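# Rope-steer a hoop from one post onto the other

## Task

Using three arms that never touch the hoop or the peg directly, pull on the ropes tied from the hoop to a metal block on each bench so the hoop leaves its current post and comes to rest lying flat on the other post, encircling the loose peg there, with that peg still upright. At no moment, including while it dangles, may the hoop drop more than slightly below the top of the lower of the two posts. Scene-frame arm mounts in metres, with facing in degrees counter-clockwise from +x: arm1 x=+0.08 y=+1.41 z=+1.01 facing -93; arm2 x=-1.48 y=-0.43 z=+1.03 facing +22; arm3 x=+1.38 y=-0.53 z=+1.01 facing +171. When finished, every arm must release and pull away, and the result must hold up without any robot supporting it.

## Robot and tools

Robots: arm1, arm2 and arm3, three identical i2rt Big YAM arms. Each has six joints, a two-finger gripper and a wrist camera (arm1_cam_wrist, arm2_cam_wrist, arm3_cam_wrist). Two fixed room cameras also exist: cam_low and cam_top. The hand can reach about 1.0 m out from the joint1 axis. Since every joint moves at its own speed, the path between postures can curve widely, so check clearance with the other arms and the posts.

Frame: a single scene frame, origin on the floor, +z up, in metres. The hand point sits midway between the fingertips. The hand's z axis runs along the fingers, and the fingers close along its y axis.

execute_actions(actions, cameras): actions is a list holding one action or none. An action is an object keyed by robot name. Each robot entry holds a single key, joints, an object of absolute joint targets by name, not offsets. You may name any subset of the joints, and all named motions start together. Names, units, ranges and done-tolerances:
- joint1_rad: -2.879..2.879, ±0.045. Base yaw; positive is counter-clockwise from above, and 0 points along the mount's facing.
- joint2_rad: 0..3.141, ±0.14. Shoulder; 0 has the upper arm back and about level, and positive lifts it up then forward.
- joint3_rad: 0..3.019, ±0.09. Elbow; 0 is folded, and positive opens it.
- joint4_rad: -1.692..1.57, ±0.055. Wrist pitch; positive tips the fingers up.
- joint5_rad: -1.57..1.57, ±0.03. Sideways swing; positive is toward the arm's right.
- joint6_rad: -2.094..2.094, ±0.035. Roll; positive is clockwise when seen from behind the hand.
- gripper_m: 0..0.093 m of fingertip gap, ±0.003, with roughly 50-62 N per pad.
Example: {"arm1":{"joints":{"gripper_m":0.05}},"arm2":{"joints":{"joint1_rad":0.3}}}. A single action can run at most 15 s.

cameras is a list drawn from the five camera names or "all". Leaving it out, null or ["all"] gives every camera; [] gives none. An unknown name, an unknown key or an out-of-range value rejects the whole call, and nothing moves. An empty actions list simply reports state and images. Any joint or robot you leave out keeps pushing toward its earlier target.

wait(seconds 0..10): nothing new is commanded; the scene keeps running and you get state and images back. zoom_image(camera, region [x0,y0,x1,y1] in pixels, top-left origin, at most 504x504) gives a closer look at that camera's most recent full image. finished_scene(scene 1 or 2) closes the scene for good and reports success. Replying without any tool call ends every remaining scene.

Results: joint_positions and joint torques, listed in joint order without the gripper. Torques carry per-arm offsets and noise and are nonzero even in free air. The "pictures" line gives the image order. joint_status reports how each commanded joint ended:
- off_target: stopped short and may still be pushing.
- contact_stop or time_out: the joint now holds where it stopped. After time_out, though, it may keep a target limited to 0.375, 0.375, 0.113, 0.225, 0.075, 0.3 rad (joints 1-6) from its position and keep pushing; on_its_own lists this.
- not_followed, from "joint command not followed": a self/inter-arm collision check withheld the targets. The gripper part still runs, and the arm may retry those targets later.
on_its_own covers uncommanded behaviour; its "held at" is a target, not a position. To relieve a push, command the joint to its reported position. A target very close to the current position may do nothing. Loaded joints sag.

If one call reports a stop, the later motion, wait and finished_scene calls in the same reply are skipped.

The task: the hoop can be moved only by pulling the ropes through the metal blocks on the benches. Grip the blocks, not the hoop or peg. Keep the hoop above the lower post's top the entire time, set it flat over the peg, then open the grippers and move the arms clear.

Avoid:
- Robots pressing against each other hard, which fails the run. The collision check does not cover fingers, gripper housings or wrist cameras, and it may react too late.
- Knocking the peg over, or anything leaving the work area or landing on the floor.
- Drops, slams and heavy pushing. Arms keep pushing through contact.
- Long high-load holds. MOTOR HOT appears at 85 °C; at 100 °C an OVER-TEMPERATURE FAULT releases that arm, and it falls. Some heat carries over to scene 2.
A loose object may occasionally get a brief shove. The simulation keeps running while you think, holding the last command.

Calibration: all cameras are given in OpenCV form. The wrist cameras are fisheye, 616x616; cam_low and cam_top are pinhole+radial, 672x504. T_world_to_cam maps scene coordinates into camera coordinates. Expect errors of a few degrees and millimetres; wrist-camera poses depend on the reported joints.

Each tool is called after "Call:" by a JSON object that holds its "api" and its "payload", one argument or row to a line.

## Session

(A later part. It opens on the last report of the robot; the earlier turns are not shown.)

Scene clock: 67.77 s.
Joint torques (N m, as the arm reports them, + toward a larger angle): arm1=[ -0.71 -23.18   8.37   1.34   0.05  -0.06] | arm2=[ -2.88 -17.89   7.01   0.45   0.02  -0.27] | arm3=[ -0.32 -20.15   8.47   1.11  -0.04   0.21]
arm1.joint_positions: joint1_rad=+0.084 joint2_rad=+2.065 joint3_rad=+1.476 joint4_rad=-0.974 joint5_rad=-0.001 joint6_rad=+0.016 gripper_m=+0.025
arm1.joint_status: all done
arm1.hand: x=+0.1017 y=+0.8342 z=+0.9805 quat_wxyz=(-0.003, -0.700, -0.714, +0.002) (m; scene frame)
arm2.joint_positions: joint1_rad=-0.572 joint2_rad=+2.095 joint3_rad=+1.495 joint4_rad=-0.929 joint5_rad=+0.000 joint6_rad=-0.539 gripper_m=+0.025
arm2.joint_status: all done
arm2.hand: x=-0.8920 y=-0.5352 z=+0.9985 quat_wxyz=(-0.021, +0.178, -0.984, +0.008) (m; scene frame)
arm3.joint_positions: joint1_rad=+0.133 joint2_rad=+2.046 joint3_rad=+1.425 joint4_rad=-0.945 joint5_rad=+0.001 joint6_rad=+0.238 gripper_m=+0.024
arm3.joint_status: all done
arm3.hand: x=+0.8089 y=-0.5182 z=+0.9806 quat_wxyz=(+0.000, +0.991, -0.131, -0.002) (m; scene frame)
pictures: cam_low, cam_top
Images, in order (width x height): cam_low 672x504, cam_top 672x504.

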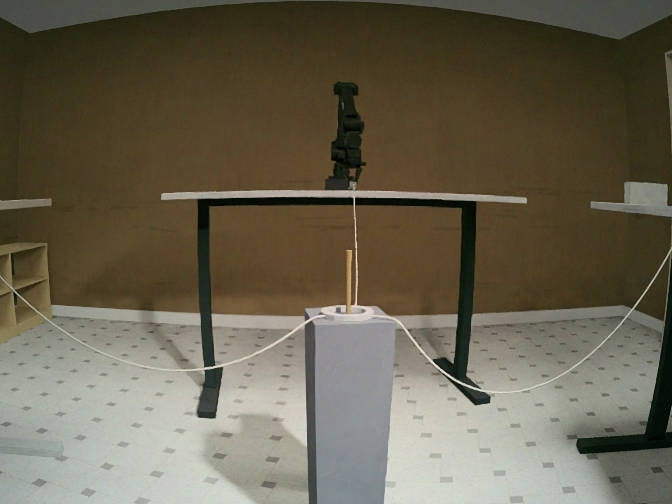

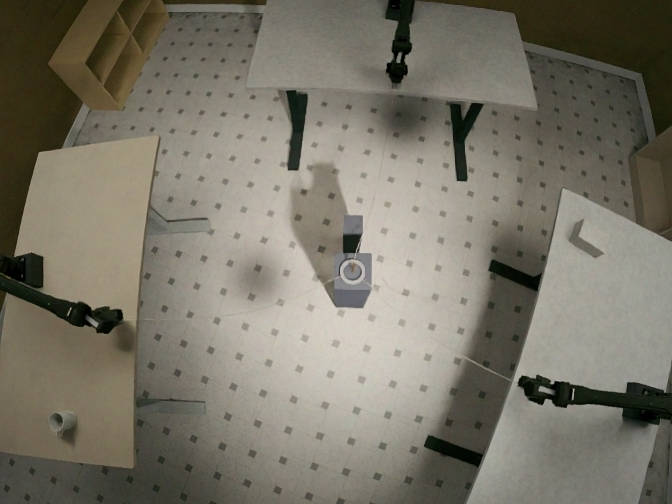

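Call:
{"api": "execute_actions", "payload": {
  "actions": [
    {"arm1":{"joints":{"joint2_rad":2.1}},"arm2":{"joints":{"joint2_rad":2.15}},"arm3":{"joints":{"joint2_rad":2.088}}}
  ],
  "cameras": []
}}

Call:
{"api": "execute_actions", "payload": {
  "actions": [
    {"arm1":{"joints":{"gripper_m":0.07}},"arm2":{"joints":{"gripper_m":0.07}},"arm3":{"joints":{"gripper_m":0.07}}}
  ],
  "cameras": []
}}

Call:
{"api": "execute_actions", "payload": {
  "actions": [
    {"arm1":{"joints":{"joint2_rad":1.65}},"arm2":{"joints":{"joint2_rad":1.65}},"arm3":{"joints":{"joint2_rad":1.65}}}
  ],
  "cameras": ["cam_low","cam_top"]
}}

Scene clock: 72.97 s.
Joint torques (N m, as the arm reports them, + toward a larger angle): arm1=[ -0.71 -19.35   8.31   1.35   0.05  -0.06] | arm2=[ -1.93 -16.68   6.71   0.68  -0.1   -0.26] | arm3=[ -0.3  -17.33   8.24   0.96  -0.02   0.21]
arm1.joint_positions: joint1_rad=+0.084 joint2_rad=+2.073 joint3_rad=+1.476 joint4_rad=-0.974 joint5_rad=-0.001 joint6_rad=+0.016 gripper_m=+0.025
arm1.joint_status: all done
arm1.hand: x=+0.1016 y=+0.8354 z=+0.9763 quat_wxyz=(+0.000, -0.700, -0.714, +0.000) (m; scene frame)
arm2.joint_positions: joint1_rad=-0.572 joint2_rad=+2.129 joint3_rad=+1.495 joint4_rad=-0.928 joint5_rad=+0.001 joint6_rad=-0.540 gripper_m=+0.025
arm2.joint_status: all done
arm2.hand: x=-0.8977 y=-0.5345 z=+0.9791 quat_wxyz=(-0.005, +0.179, -0.984, +0.002) (m; scene frame)
arm3.joint_positions: joint1_rad=+0.133 joint2_rad=+2.073 joint3_rad=+1.425 joint4_rad=-0.945 joint5_rad=+0.001 joint6_rad=+0.238 gripper_m=+0.024
arm3.joint_status: all done
arm3.hand: x=+0.8131 y=-0.5184 z=+0.9663 quat_wxyz=(-0.001, +0.991, -0.131, +0.011) (m; scene frame)
pictures: none
No camera images: the call's "cameras" was empty. Leave "cameras" out to get every camera's image.

Scene clock: 73.63 s.
Joint torques (N m, as the arm reports them, + toward a larger angle): arm1=[ -0.64 -19.1    8.29   1.33   0.05  -0.06] | arm2=[ -2.72 -16.62   6.82   0.48  -0.11  -0.27] | arm3=[ -0.33 -17.38   8.24   0.94  -0.01   0.21]
arm1.joint_positions: joint1_rad=+0.084 joint2_rad=+2.074 joint3_rad=+1.476 joint4_rad=-0.974 joint5_rad=-0.001 joint6_rad=+0.016 gripper_m=+0.070
arm1.joint_status: all done
arm1.hand: x=+0.1016 y=+0.8354 z=+0.9761 quat_wxyz=(+0.000, -0.700, -0.714, +0.000) (m; scene frame)
arm2.joint_positions: joint1_rad=-0.572 joint2_rad=+2.130 joint3_rad=+1.495 joint4_rad=-0.928 joint5_rad=+0.001 joint6_rad=-0.540 gripper_m=+0.070
arm2.joint_status: all done
arm2.hand: x=-0.8979 y=-0.5344 z=+0.9782 quat_wxyz=(-0.004, +0.179, -0.984, +0.002) (m; scene frame)
arm3.joint_positions: joint1_rad=+0.133 joint2_rad=+2.073 joint3_rad=+1.425 joint4_rad=-0.945 joint5_rad=+0.001 joint6_rad=+0.238 gripper_m=+0.070
arm3.joint_status: all done
arm3.hand: x=+0.8131 y=-0.5184 z=+0.9663 quat_wxyz=(-0.001, +0.991, -0.131, +0.011) (m; scene frame)
pictures: none
No camera images: the call's "cameras" was empty. Leave "cameras" out to get every camera's image.

Scene clock: 75.27 s.
Joint torques (N m, as the arm reports them, + toward a larger angle): arm1=[ -0.69 -16.68  10.25   2.07   0.06  -0.06] | arm2=[ -2.29 -14.74   9.95   1.27  -0.03  -0.24] | arm3=[ -0.33 -13.87   9.49   1.81  -0.01   0.2 ]
arm1.joint_positions: joint1_rad=+0.084 joint2_rad=+1.638 joint3_rad=+1.479 joint4_rad=-0.972 joint5_rad=-0.001 joint6_rad=+0.016 gripper_m=+0.070
arm1.joint_status: all done
arm1.hand: x=+0.1022 y=+0.8180 z=+1.2280 quat_wxyz=(-0.159, -0.683, -0.697, +0.150) (m; scene frame)
arm2.joint_positions: joint1_rad=-0.572 joint2_rad=+1.648 joint3_rad=+1.487 joint4_rad=-0.925 joint5_rad=+0.001 joint6_rad=-0.540 gripper_m=+0.070
arm2.joint_status: all done
arm2.hand: x=-0.8782 y=-0.5380 z=+1.2592 quat_wxyz=(-0.225, +0.173, -0.955, +0.085) (m; scene frame)
arm3.joint_positions: joint1_rad=+0.133 joint2_rad=+1.640 joint3_rad=+1.437 joint4_rad=-0.943 joint5_rad=+0.001 joint6_rad=+0.238 gripper_m=+0.070
arm3.joint_status: all done
arm3.hand: x=+0.7848 y=-0.5175 z=+1.2152 quat_wxyz=(+0.023, +0.969, -0.128, -0.210) (m; scene frame)
pictures: cam_low, cam_top
Images, in order (width x height): cam_low 672x504, cam_top 672x504.

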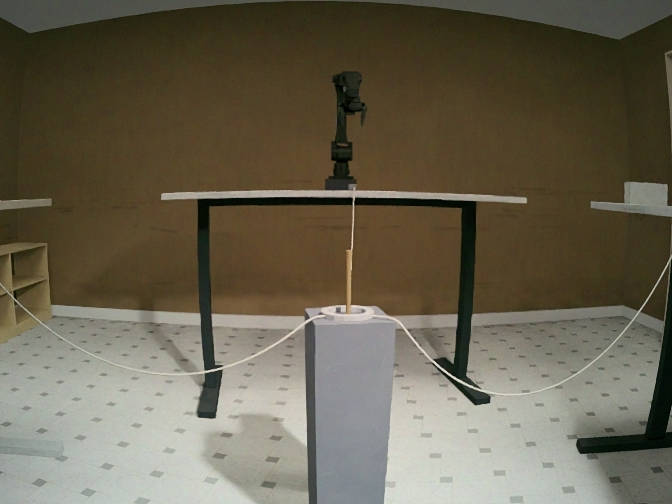

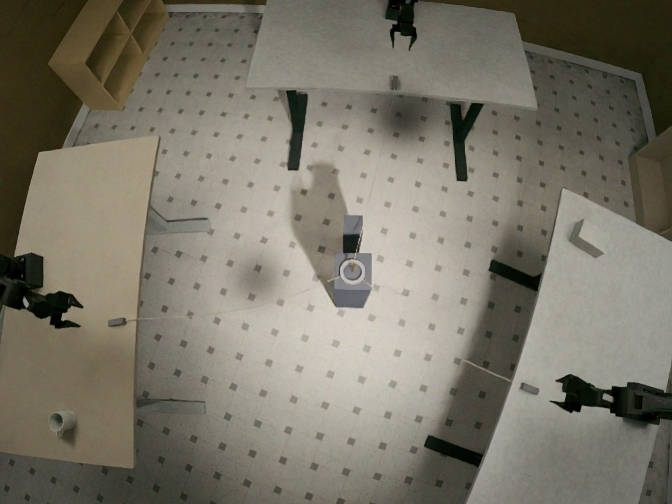

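Call:
{"api": "finished_scene", "payload": {
  "scene": 2
}}

The scene is finished: the task was done.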